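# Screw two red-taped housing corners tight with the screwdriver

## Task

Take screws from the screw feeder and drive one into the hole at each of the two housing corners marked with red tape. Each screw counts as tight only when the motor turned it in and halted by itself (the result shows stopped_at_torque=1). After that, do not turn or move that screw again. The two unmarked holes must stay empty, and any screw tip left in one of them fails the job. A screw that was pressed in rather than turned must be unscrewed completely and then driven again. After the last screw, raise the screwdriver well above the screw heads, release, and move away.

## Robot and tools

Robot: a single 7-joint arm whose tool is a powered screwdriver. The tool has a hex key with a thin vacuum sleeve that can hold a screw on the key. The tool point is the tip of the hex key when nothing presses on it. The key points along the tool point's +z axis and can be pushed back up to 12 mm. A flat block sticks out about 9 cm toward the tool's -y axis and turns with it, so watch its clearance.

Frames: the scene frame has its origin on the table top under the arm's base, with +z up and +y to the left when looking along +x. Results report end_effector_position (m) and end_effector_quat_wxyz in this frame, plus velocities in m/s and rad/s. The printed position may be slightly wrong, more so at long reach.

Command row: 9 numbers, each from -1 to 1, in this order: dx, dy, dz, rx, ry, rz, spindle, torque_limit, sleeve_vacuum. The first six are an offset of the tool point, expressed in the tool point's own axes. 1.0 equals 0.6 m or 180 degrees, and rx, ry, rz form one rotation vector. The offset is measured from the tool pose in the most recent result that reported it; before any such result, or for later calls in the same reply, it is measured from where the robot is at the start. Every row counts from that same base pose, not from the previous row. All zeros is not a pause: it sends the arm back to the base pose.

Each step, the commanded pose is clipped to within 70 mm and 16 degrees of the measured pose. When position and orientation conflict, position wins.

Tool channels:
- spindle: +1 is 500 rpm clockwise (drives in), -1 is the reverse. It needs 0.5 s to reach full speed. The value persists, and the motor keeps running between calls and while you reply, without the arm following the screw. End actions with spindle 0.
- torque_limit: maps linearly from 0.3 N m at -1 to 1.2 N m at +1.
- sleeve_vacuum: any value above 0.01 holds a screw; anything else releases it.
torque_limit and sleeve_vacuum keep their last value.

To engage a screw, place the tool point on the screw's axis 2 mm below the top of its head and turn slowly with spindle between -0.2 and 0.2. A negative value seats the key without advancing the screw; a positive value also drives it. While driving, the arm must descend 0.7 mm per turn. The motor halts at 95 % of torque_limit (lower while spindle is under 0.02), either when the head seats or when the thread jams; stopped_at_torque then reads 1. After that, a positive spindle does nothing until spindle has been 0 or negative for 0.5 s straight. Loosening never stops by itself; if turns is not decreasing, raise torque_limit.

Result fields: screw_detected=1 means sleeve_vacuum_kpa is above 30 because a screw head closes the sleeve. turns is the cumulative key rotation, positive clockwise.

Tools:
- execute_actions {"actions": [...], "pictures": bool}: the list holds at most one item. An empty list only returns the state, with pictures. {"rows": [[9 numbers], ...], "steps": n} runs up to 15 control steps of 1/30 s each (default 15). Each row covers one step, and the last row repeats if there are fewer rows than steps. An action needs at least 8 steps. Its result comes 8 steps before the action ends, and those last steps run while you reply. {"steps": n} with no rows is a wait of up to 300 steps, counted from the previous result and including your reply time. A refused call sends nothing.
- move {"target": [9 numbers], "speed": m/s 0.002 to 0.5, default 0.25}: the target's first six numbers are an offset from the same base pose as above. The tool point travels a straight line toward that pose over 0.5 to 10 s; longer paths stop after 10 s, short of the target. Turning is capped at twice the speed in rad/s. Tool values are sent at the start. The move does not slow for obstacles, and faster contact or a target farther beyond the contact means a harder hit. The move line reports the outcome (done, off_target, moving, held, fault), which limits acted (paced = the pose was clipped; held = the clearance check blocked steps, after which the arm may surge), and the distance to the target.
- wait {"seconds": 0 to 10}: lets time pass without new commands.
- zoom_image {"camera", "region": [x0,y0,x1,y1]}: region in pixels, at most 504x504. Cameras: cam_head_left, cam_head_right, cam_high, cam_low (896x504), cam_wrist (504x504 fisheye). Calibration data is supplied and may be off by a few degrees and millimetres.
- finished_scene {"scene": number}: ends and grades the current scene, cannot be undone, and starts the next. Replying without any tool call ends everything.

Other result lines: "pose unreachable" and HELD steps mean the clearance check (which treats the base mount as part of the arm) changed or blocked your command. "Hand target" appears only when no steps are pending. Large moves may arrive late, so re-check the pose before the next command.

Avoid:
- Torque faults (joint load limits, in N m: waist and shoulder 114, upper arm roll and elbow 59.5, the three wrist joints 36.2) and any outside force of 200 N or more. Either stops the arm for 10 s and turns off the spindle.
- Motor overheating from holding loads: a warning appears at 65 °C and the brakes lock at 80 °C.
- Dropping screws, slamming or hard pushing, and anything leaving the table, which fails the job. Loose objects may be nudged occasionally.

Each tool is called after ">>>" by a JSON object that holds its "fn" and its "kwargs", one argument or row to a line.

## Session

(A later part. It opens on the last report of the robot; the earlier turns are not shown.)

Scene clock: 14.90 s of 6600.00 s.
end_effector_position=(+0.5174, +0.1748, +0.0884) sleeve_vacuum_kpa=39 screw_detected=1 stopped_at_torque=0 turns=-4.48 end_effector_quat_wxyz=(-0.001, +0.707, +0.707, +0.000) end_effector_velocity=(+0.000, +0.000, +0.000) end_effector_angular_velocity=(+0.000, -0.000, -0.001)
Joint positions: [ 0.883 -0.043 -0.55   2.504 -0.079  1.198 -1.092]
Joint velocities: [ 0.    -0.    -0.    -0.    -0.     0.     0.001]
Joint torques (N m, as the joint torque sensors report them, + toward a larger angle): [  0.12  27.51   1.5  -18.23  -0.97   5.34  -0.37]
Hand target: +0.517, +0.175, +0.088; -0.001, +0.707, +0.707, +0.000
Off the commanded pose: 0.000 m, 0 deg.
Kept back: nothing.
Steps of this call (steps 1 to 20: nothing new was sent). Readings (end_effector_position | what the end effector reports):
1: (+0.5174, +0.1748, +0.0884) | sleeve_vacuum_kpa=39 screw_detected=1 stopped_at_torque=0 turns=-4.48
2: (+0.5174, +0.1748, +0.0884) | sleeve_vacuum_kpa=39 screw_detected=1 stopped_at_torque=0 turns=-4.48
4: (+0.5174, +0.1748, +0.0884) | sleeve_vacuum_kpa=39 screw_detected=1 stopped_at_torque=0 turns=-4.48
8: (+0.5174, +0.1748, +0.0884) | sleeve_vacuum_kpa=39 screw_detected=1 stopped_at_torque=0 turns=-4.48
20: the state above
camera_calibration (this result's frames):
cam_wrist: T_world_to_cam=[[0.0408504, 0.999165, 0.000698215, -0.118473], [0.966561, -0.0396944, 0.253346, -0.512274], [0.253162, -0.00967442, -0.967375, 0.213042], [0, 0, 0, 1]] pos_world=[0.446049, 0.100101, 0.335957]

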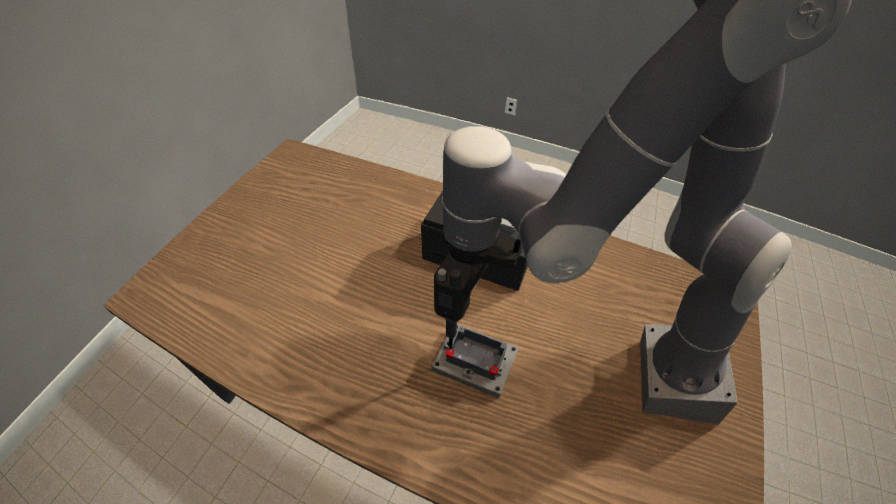

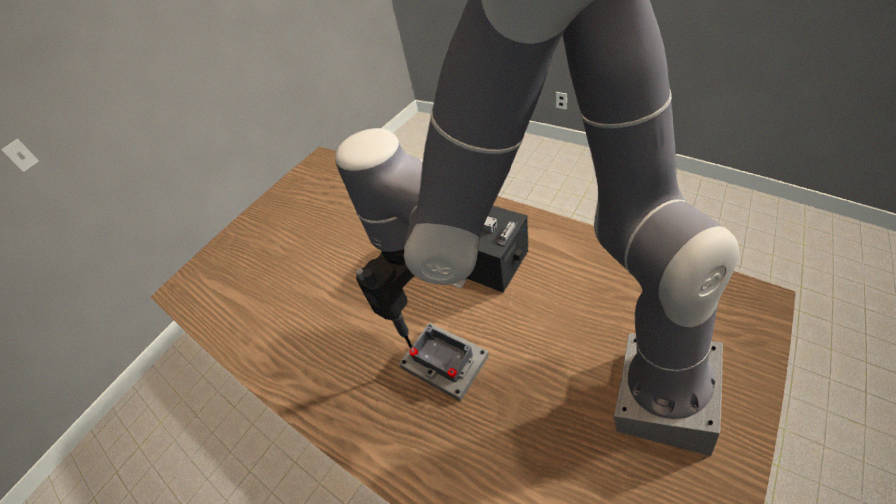

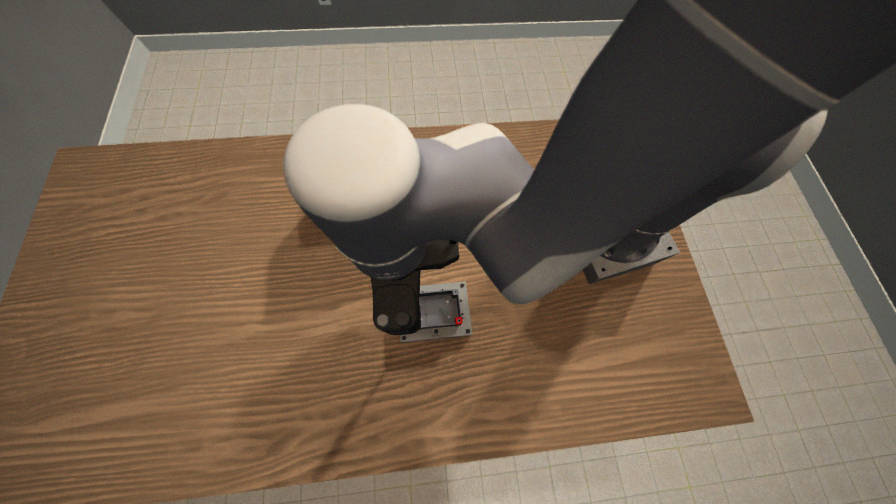

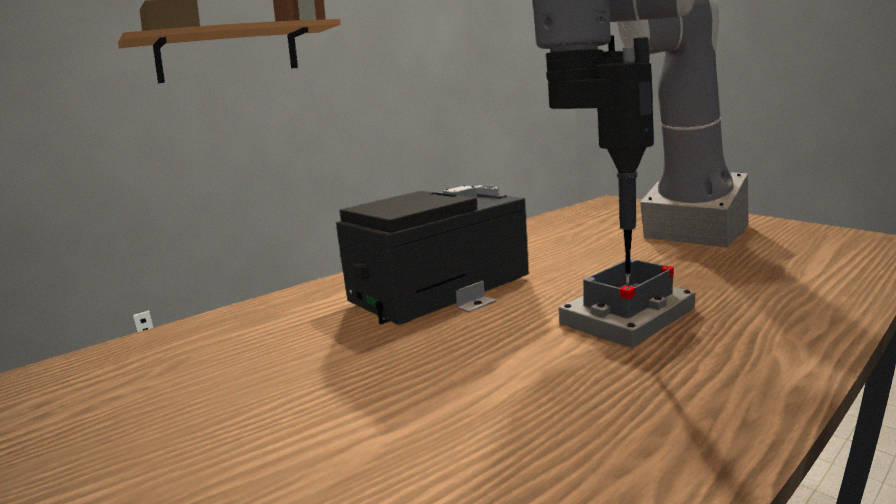

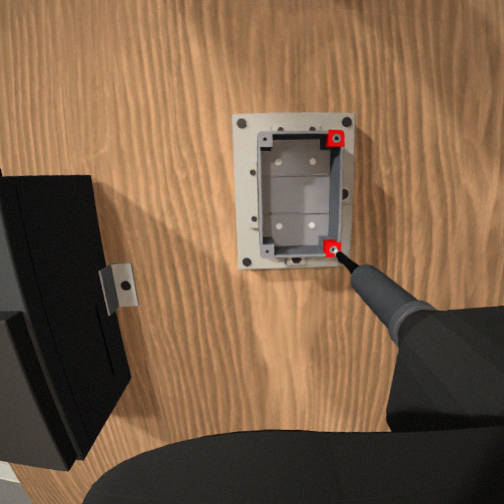

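>>> {"fn": "move", "kwargs": {
  "target": [0.0008,0.0008,0.0075,0,0,0,0,0,1],
  "speed": 0.02
}}

>>> {"fn": "zoom_image", "kwargs": {
  "camera": "cam_low",
  "region": [598,255,658,305]
}}

>>> {"fn": "zoom_image", "kwargs": {
  "camera": "cam_head_right",
  "region": [385,325,445,375]
}}

>>> {"fn": "zoom_image", "kwargs": {
  "camera": "cam_wrist",
  "region": [310,225,370,285]
}}

Scene clock: 15.90 s of 6600.00 s.
end_effector_position=(+0.5179, +0.1751, +0.0838) sleeve_vacuum_kpa=39 screw_detected=1 stopped_at_torque=0 turns=-4.48 end_effector_quat_wxyz=(-0.000, +0.707, +0.707, -0.000) end_effector_velocity=(+0.000, +0.000, -0.000) end_effector_angular_velocity=(+0.000, -0.000, -0.000)
Joint positions: [ 0.885 -0.063 -0.549  2.499 -0.055  1.21  -1.108]
Joint velocities: [ 0.    -0.    -0.    -0.     0.001  0.    -0.001]
Joint torques (N m, as the joint torque sensors report them, + toward a larger angle): [  0.27  27.48   1.26 -17.83  -1.     5.35  -0.58]
Hand target: +0.518, +0.175, +0.084; -0.001, +0.707, +0.707, +0.000
Off the commanded pose: 0.000 m, 0 deg.
Kept back: nothing.
move: done
camera_calibration (this result's frames):
cam_wrist: T_world_to_cam=[[0.040943, 0.999161, 0.000409145, -0.11881], [0.966598, -0.0397123, 0.2532, -0.511517], [0.253004, -0.00997131, -0.967414, 0.208686], [0, 0, 0, 1]] pos_world=[0.446497, 0.100477, 0.33145]

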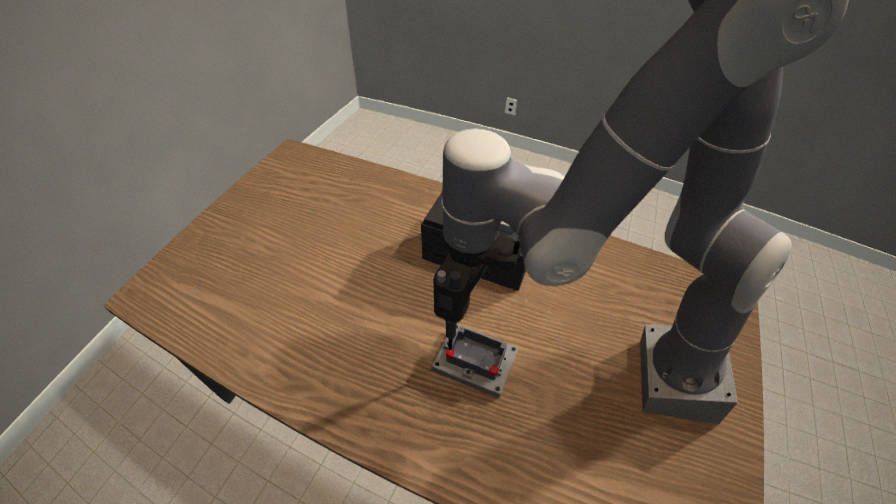

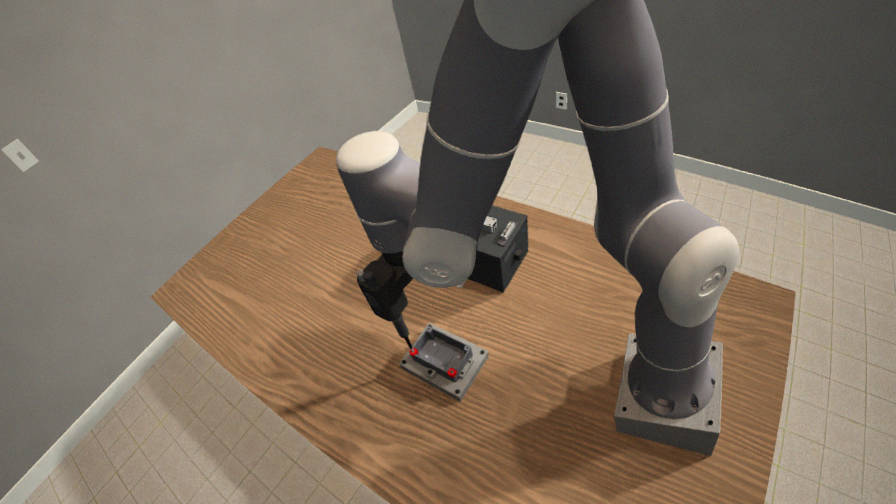

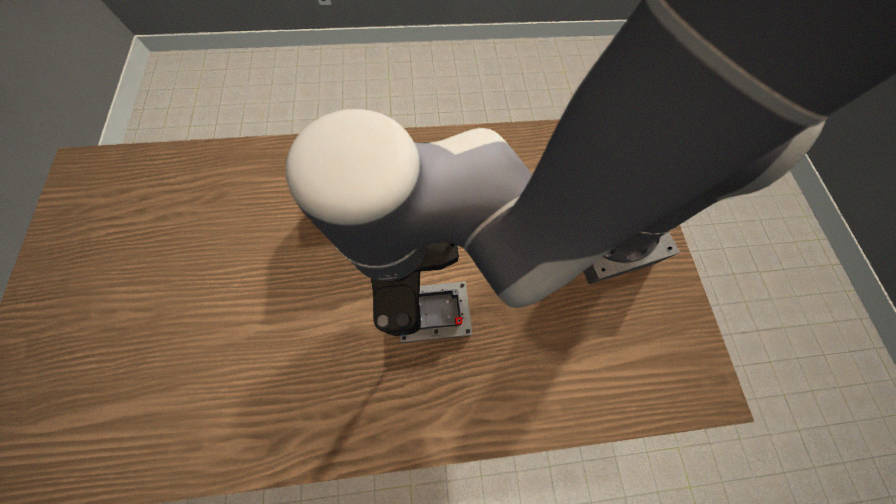

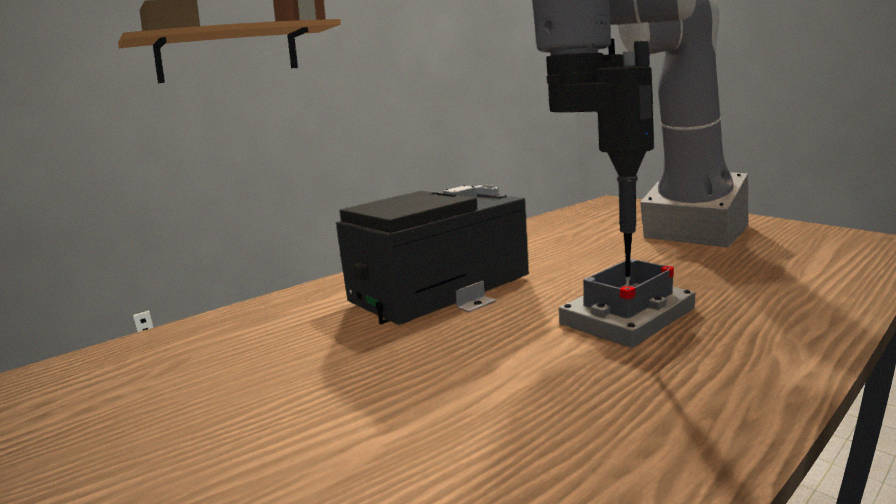

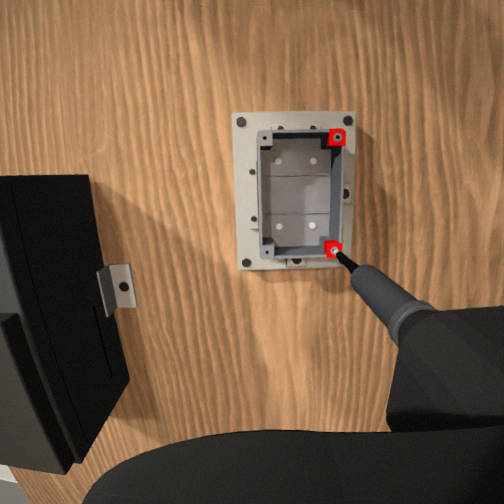

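Region (598, 255, 658, 305) of cam_low's 896x504 image, scaled by 8.400, with more detail than that image has.

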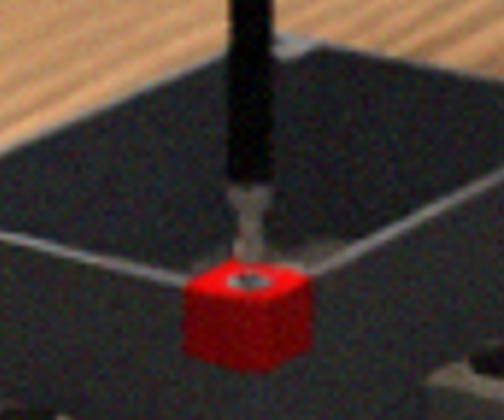

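Region (385, 325, 445, 375) of cam_head_right's 896x504 image, scaled by 8.400, with more detail than that image has.

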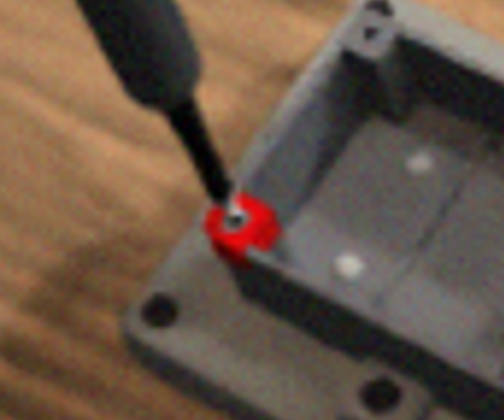

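Region (310, 225, 370, 285) of cam_wrist's 504x504 image, scaled by 8.400, with more detail than that image has.

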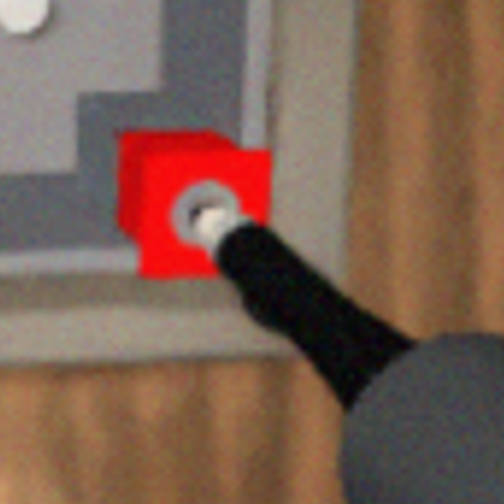

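>>> {"fn": "move", "kwargs": {
  "target": [0,0,0.0245,0,0,0,0.4,0,1],
  "speed": 0.0023
}}

>>> {"fn": "execute_actions", "kwargs": {
  "actions": [
    {"rows":[[0,0,0,0,0,0,0,0,1]],"steps":8}
  ]
}}

>>> {"fn": "zoom_image", "kwargs": {
  "camera": "cam_low",
  "region": [598,255,658,305]
}}

Scene clock: 22.80 s of 6600.00 s.
end_effector_position=(+0.5179, +0.1751, +0.0692) sleeve_vacuum_kpa=40 screw_detected=1 stopped_at_torque=1 turns=14.42 end_effector_quat_wxyz=(-0.000, +0.707, +0.707, -0.000) end_effector_velocity=(-0.000, +0.000, -0.000) end_effector_angular_velocity=(+0.000, +0.000, +0.001)
Joint positions: [ 0.883 -0.127 -0.536  2.481  0.027  1.248 -1.165]
Joint velocities: [ 0.    -0.     0.    -0.     0.    -0.    -0.001]
Joint torques (N m, as the joint torque sensors report them, + toward a larger angle): [ -0.83  27.56   0.53 -16.14  -0.86   5.14  -0.24]
Hand target: +0.518, +0.175, +0.069; -0.000, +0.707, +0.707, -0.000
Off the commanded pose: 0.000 m, 0 deg.
Kept back: nothing.
move: done
camera_calibration (this result's frames):
cam_wrist: T_world_to_cam=[[0.0408683, 0.999164, 0.000482943, -0.118792], [0.966568, -0.0396575, 0.253324, -0.507869], [0.253131, -0.00988611, -0.967382, 0.19445], [0, 0, 0, 1]] pos_world=[0.446524, 0.100474, 0.31682]

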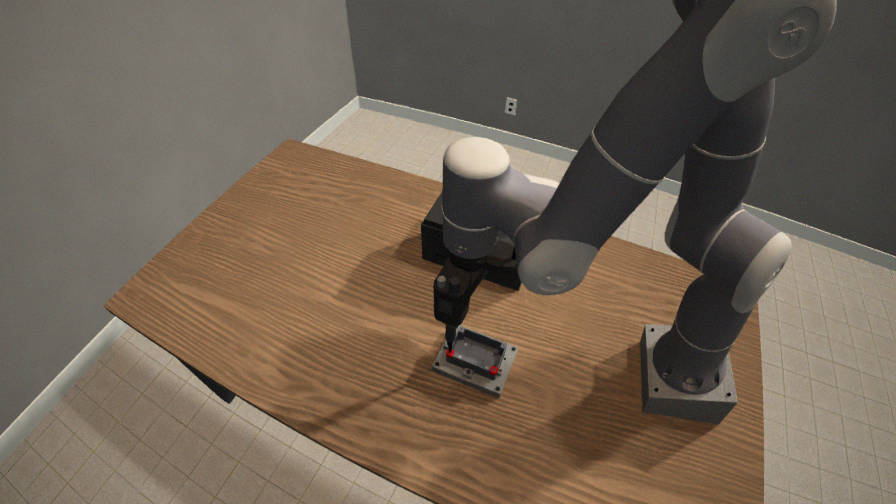

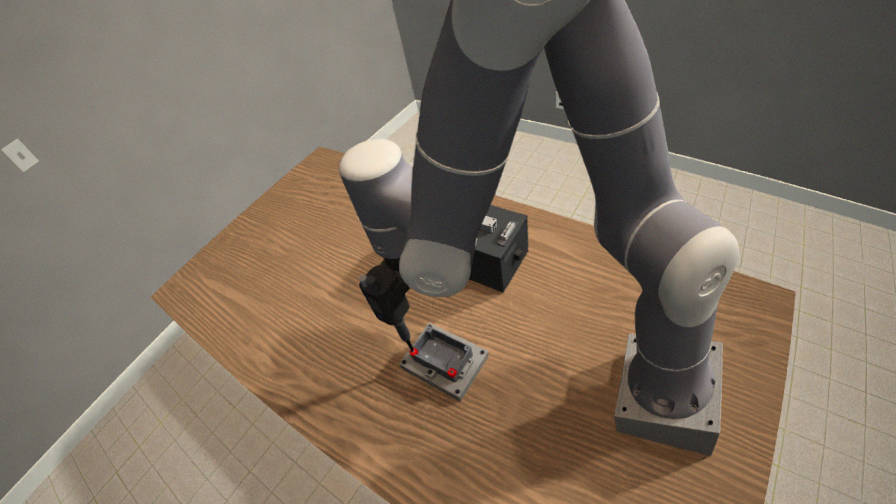

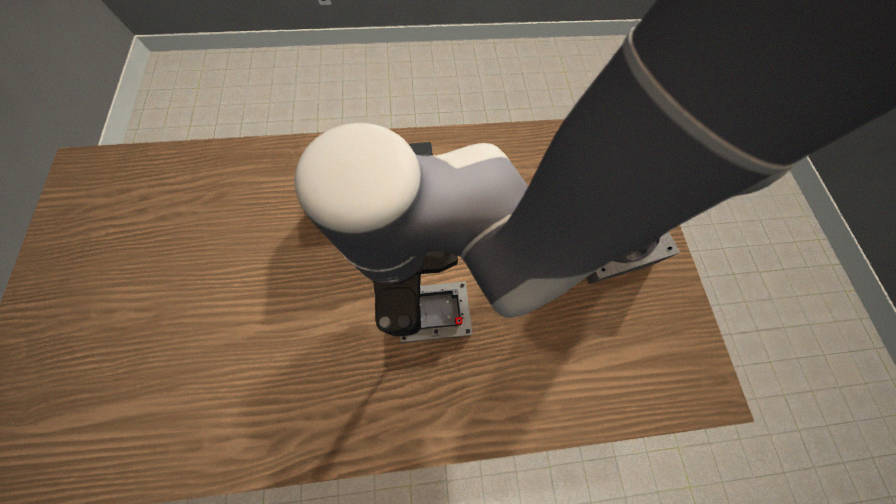

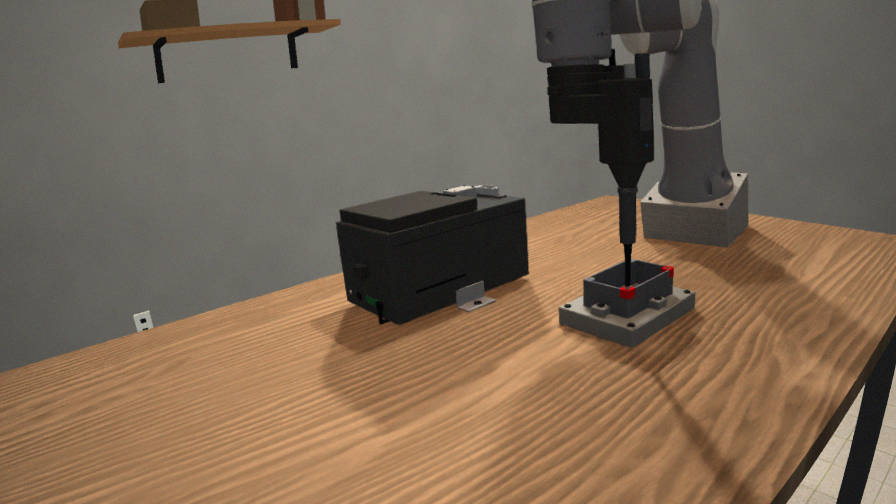

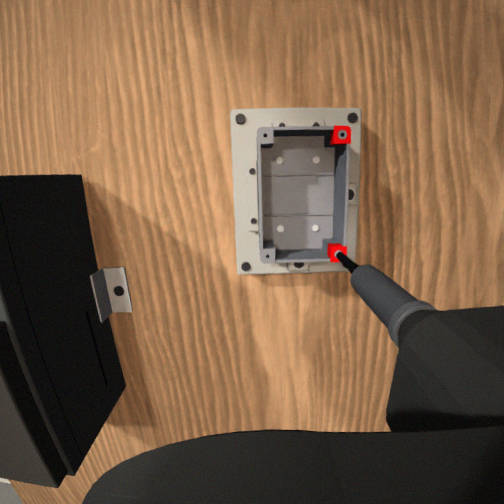

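Scene clock: 22.83 s of 6600.00 s.
end_effector_position=(+0.5179, +0.1751, +0.0692) sleeve_vacuum_kpa=40 screw_detected=1 stopped_at_torque=1 turns=14.42 end_effector_quat_wxyz=(-0.000, +0.707, +0.707, -0.000) end_effector_velocity=(-0.000, -0.000, +0.000) end_effector_angular_velocity=(+0.000, -0.000, +0.001)
Joint positions: [ 0.883 -0.127 -0.536  2.481  0.027  1.248 -1.165]
Joint velocities: [-0.     0.    -0.    -0.     0.     0.    -0.001]
Joint torques (N m, as the joint torque sensors report them, + toward a larger angle): [ -0.57  27.71   0.6  -15.99  -0.74   5.    -0.08]
Kept back: the last 8 steps of this action, its rows measured from the state above.
Steps of this call (step 1: nothing new was sent). Readings (end_effector_position | what the end effector reports):
1: the state above

Region (598, 255, 658, 305) of cam_low's 896x504 image, scaled by 8.400, with more detail than that image has.

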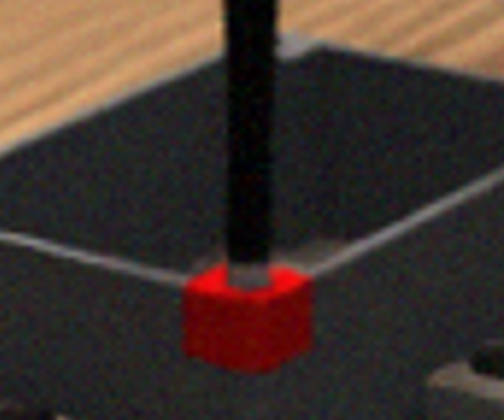

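Seated. Lift and go to feeder.

>>> {"fn": "execute_actions", "kwargs": {
  "actions": [
    {"rows":[[0,0,0,0,0,0,0,0,0]],"steps":10}
  ]
}}

>>> {"fn": "move", "kwargs": {
  "target": [0,0,-0.243,0,0,0,0,0,0],
  "speed": 0.15
}}

>>> {"fn": "move", "kwargs": {
  "target": [-0.5827,-0.106,0,0,0,0,0,0,0],
  "speed": 0.3
}}

Scene clock: 24.37 s of 6600.00 s.
end_effector_position=(+0.5179, +0.1752, +0.0692) sleeve_vacuum_kpa=0 screw_detected=0 stopped_at_torque=1 turns=14.42 end_effector_quat_wxyz=(-0.000, +0.707, +0.707, -0.000) end_effector_velocity=(-0.000, +0.000, -0.000) end_effector_angular_velocity=(-0.000, +0.000, +0.001)
Joint positions: [ 0.883 -0.127 -0.536  2.481  0.027  1.248 -1.165]
Joint velocities: [-0.    -0.     0.    -0.    -0.    -0.    -0.001]
Joint torques (N m, as the joint torque sensors report them, + toward a larger angle): [  0.13  28.83   0.02 -15.91  -1.61   4.97  -0.02]
Off your previous action's commanded pose: 0.000 m, 0 deg at its last step (step 8 of this call).
Steps of this call (steps 1 to 8: the last 8 steps of your previous action; steps 9 to 44: nothing new was sent; steps 45 to 46: the first 2 steps of this action). Readings (end_effector_position | what the end effector reports):
45: (+0.5179, +0.1752, +0.0692) | sleeve_vacuum_kpa=0 screw_detected=0 stopped_at_torque=1 turns=14.42
46: the state above

Scene clock: 25.97 s of 6600.00 s.
end_effector_position=(+0.5182, +0.1751, +0.2152) sleeve_vacuum_kpa=0 screw_detected=0 stopped_at_torque=1 turns=14.42 end_effector_quat_wxyz=(-0.000, +0.707, +0.708, +0.000) end_effector_velocity=(-0.000, -0.000, -0.000) end_effector_angular_velocity=(-0.001, +0.001, +0.000)
Joint positions: [ 0.837  0.367 -0.443  2.437 -0.301  0.74  -0.916]
Joint velocities: [-0.    -0.     0.001 -0.     0.    -0.002 -0.   ]
Joint torques (N m, as the joint torque sensors report them, + toward a larger angle): [ -1.35  20.68   6.28 -28.37  -3.63   5.03   0.41]
Hand target: +0.518, +0.175, +0.215; -0.000, +0.707, +0.708, +0.000
Off your previous action's commanded pose: 0.000 m, 0 deg at its last step (step 8 of this call).
Off the commanded pose: 0.000 m, 0 deg.
Kept back: nothing.
move: done
camera_calibration (this result's frames):
cam_wrist: T_world_to_cam=[[0.040672, 0.999173, 0.000234989, -0.118649], [0.966412, -0.0393982, 0.253958, -0.545217], [0.253757, -0.0101019, -0.967215, 0.335244], [0, 0, 0, 1]] pos_world=[0.44666, 0.100457, 0.462744]

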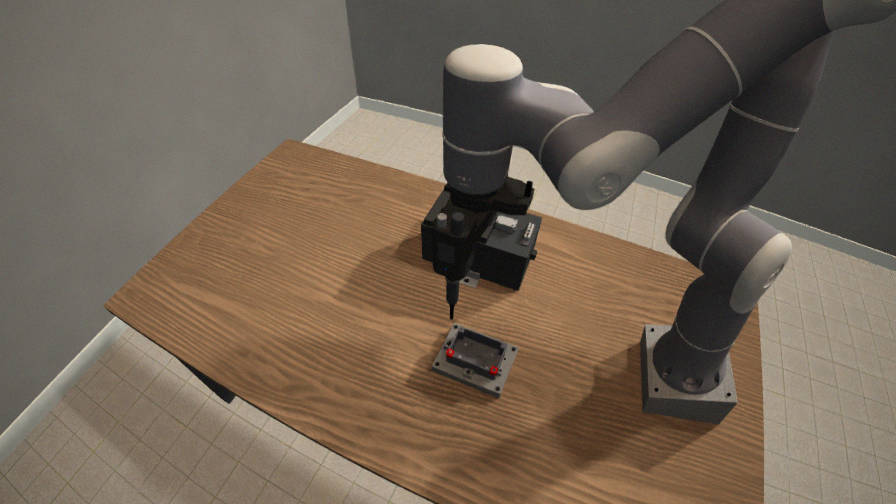

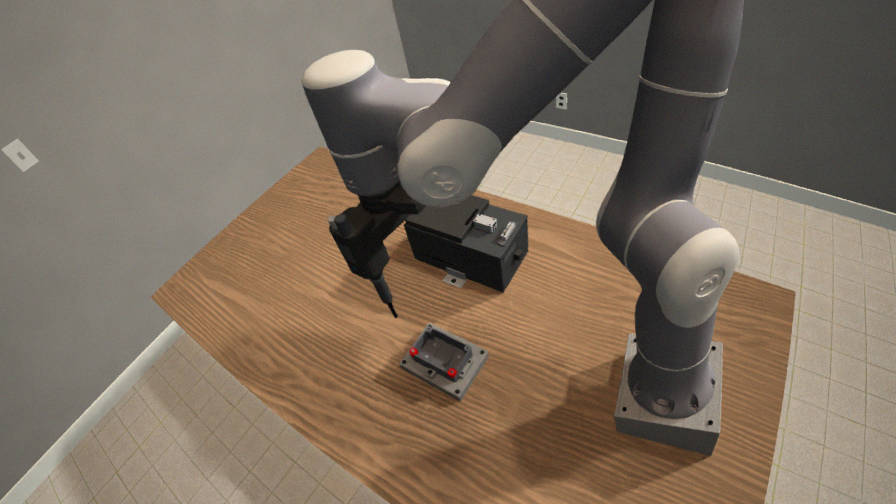

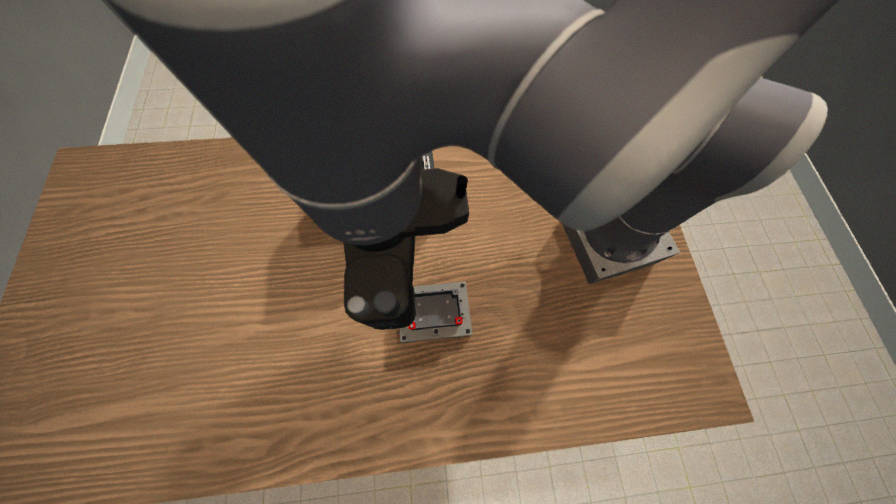

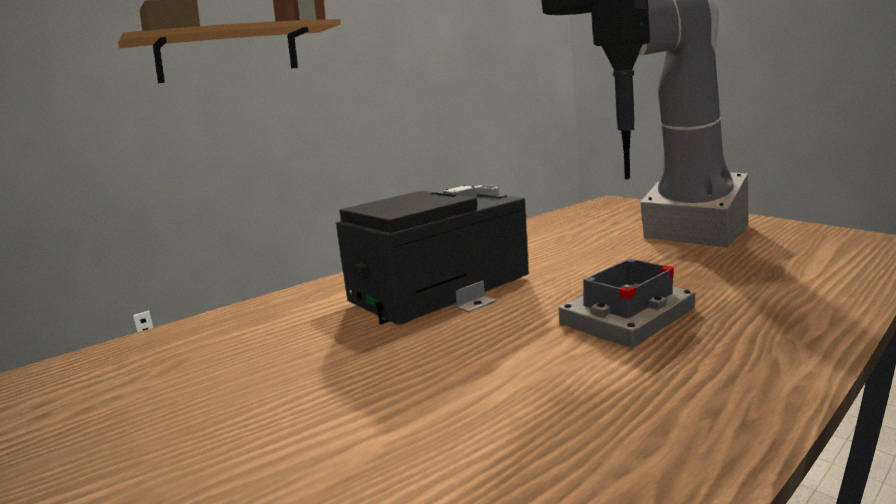

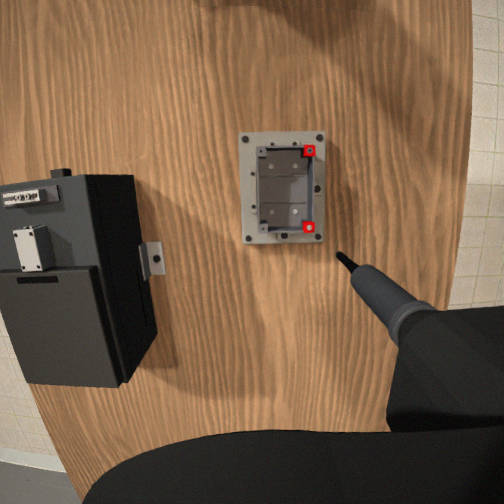

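Scene clock: 27.60 s of 6600.00 s.
end_effector_position=(+0.4554, -0.1749, +0.2156) sleeve_vacuum_kpa=0 screw_detected=0 stopped_at_torque=1 turns=14.42 end_effector_quat_wxyz=(+0.001, +0.707, +0.708, -0.000) end_effector_velocity=(-0.000, -0.000, -0.000) end_effector_angular_velocity=(+0.001, +0.001, -0.000)
Joint positions: [ 0.489  0.568 -0.974  2.479 -0.458  0.728 -1.671]
Joint velocities: [ 0.002 -0.    -0.003 -0.001 -0.    -0.001 -0.001]
Joint torques (N m, as the joint torque sensors report them, + toward a larger angle): [ -8.18   7.71   7.86 -27.18  -2.59   4.09  -0.33]
Hand target: +0.455, -0.175, +0.216; +0.001, +0.707, +0.708, -0.000
Off the commanded pose: 0.001 m, 0 deg.
Kept back: nothing.
move: done
camera_calibration (this result's frames):
cam_wrist: T_world_to_cam=[[0.0404221, 0.999182, -0.0014077, 0.234059], [0.966172, -0.0387275, 0.254974, -0.498407], [0.254711, -0.0116667, -0.966947, 0.347364], [0, 0, 0, 1]] pos_world=[0.383608, -0.249117, 0.463293]

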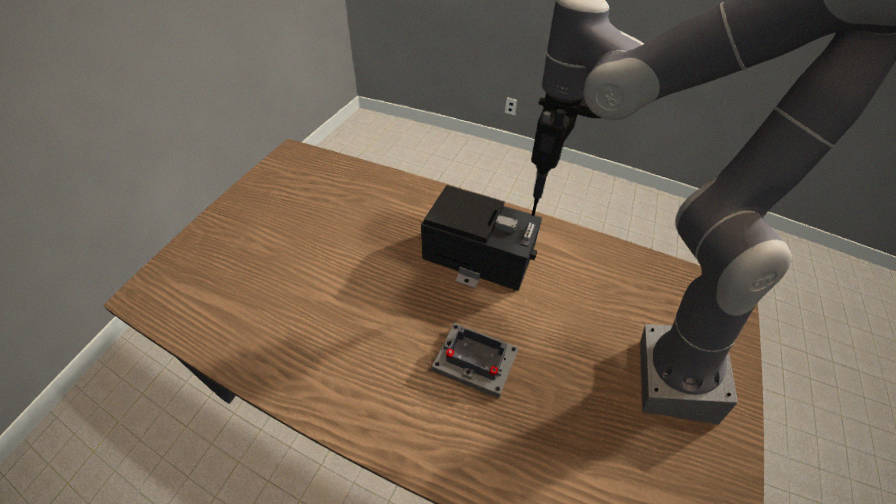

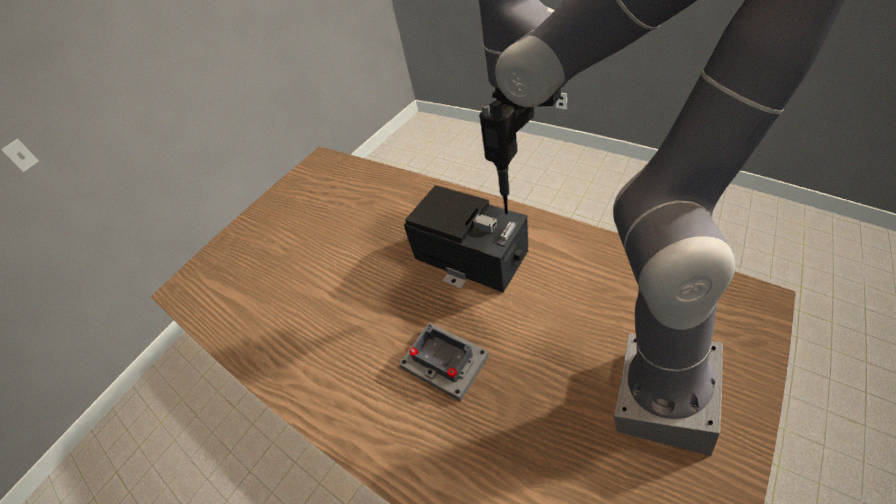

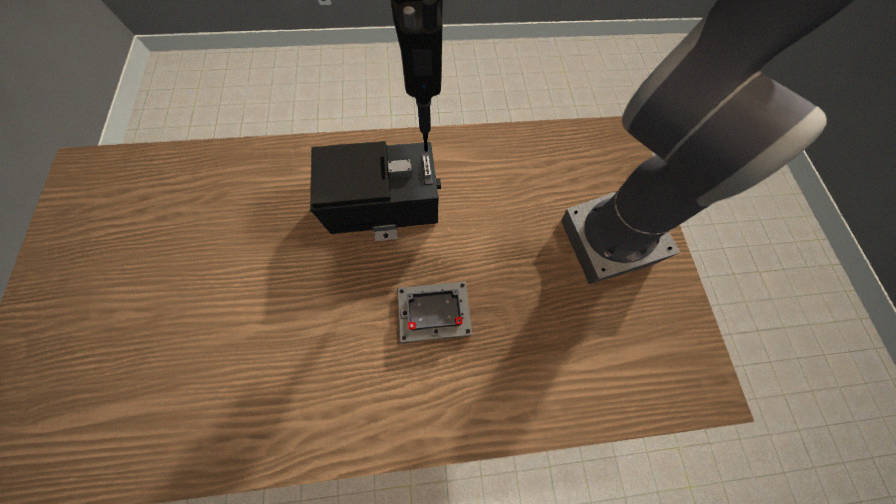

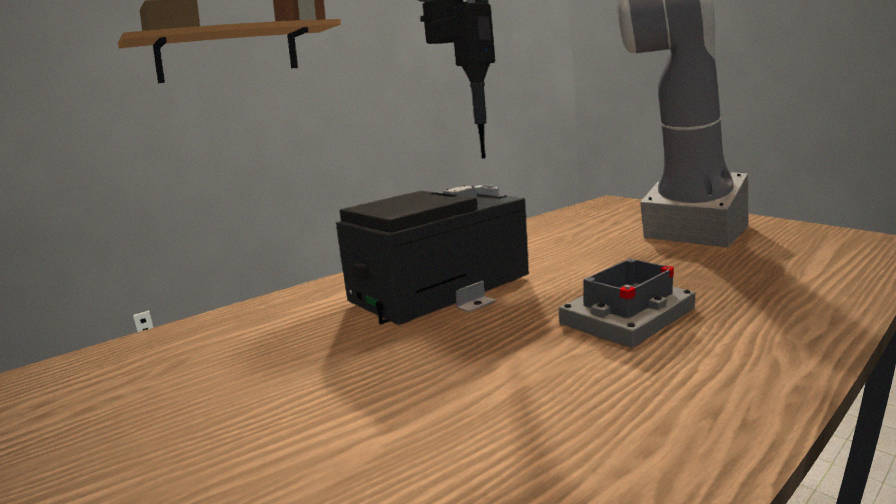

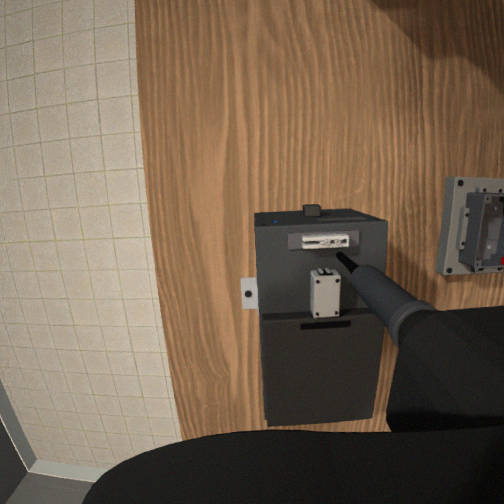

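>>> {"fn": "move", "kwargs": {
  "target": [0.0007,-0.0018,0.0593,0,0,0,0,0,0],
  "speed": 0.08
}}

>>> {"fn": "zoom_image", "kwargs": {
  "camera": "cam_wrist",
  "region": [310,225,370,285]
}}

Scene clock: 28.60 s of 6600.00 s.
end_effector_position=(+0.4543, -0.1746, +0.1801) sleeve_vacuum_kpa=0 screw_detected=0 stopped_at_torque=1 turns=14.42 end_effector_quat_wxyz=(+0.001, +0.707, +0.708, -0.000) end_effector_velocity=(+0.000, -0.000, -0.000) end_effector_angular_velocity=(+0.001, -0.000, -0.001)
Joint positions: [ 0.553  0.488 -1.09   2.527 -0.458  0.866 -1.696]
Joint velocities: [ 0.002 -0.    -0.004 -0.    -0.     0.001 -0.   ]
Joint torques (N m, as the joint torque sensors report them, + toward a larger angle): [ -6.13   6.84   5.89 -23.82  -2.45   4.62  -0.28]
Hand target: +0.454, -0.175, +0.180; +0.001, +0.707, +0.708, -0.000
Off the commanded pose: 0.000 m, 0 deg.
Kept back: nothing.
move: done
camera_calibration (this result's frames):
cam_wrist: T_world_to_cam=[[0.0403014, 0.999186, -0.00148074, 0.233764], [0.966217, -0.0385939, 0.254826, -0.488241], [0.254561, -0.0117005, -0.966986, 0.3133], [0, 0, 0, 1]] pos_world=[0.382571, -0.248751, 0.427719]

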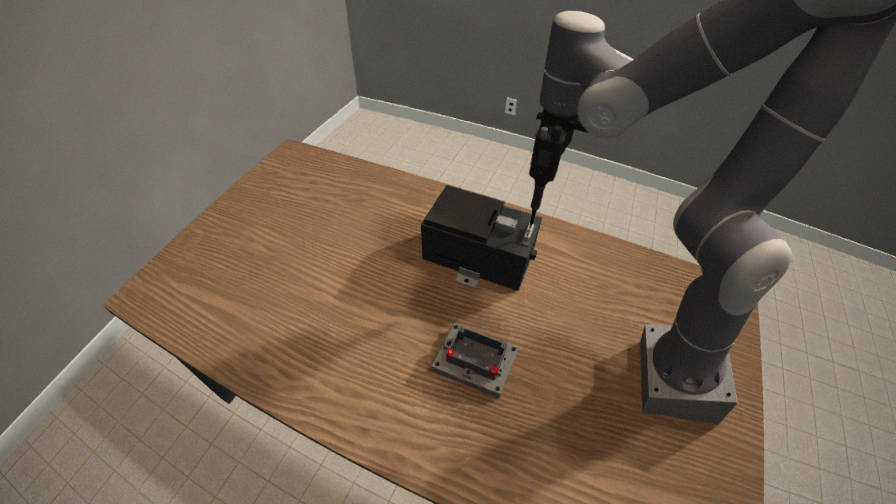

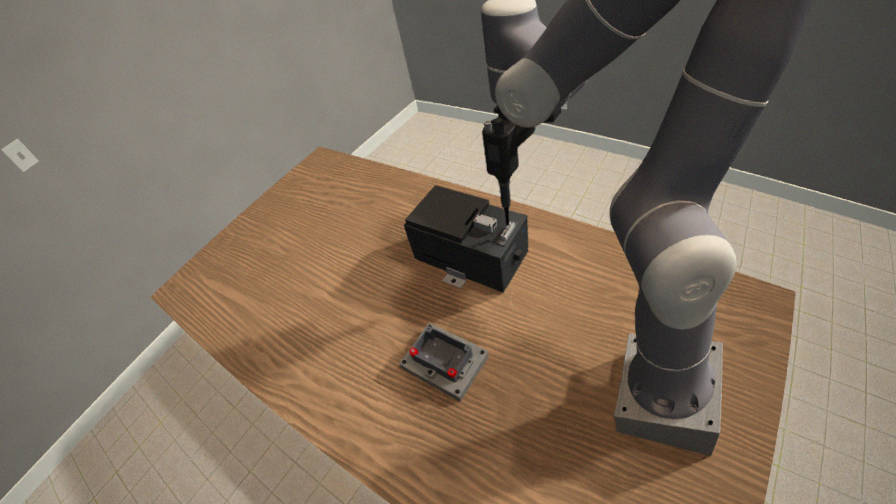

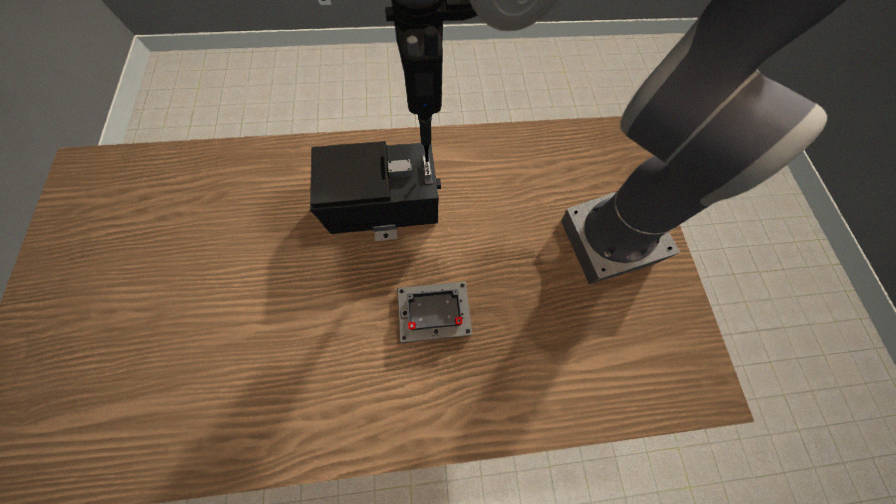

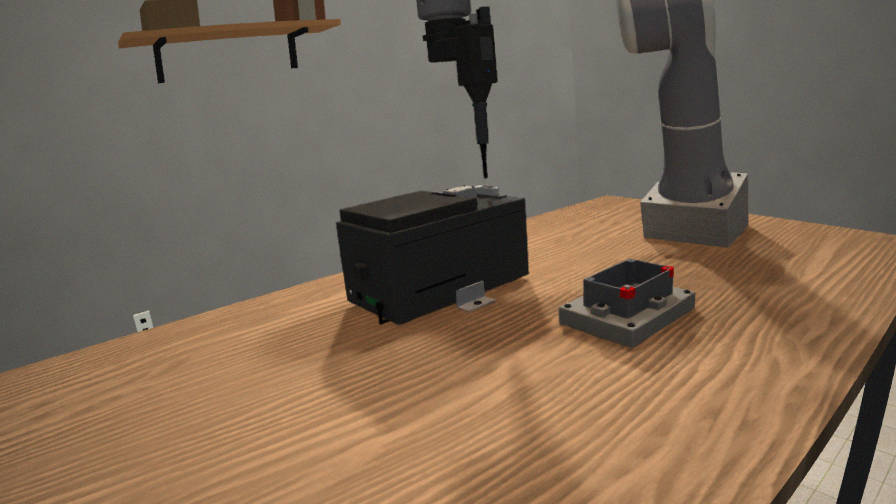

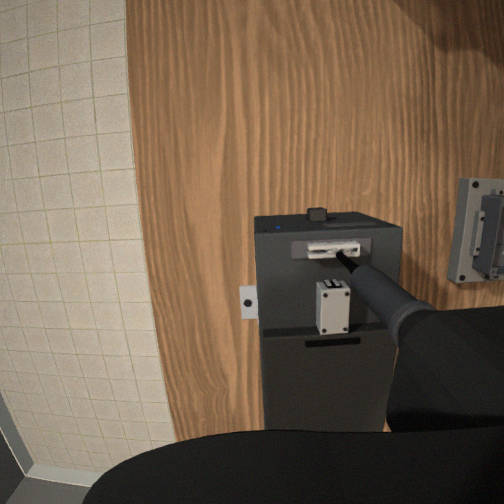

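Region (310, 225, 370, 285) of cam_wrist's 504x504 image, scaled by 8.400, with more detail than that image has.

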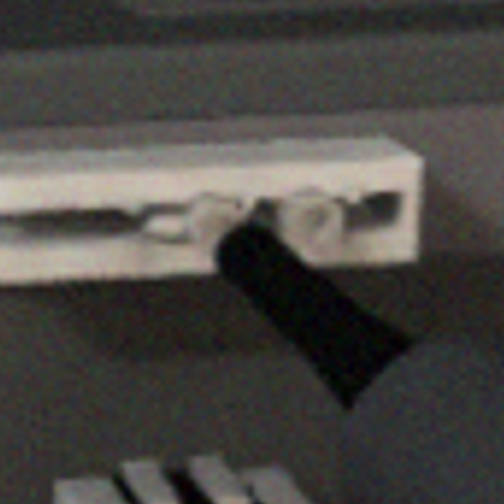

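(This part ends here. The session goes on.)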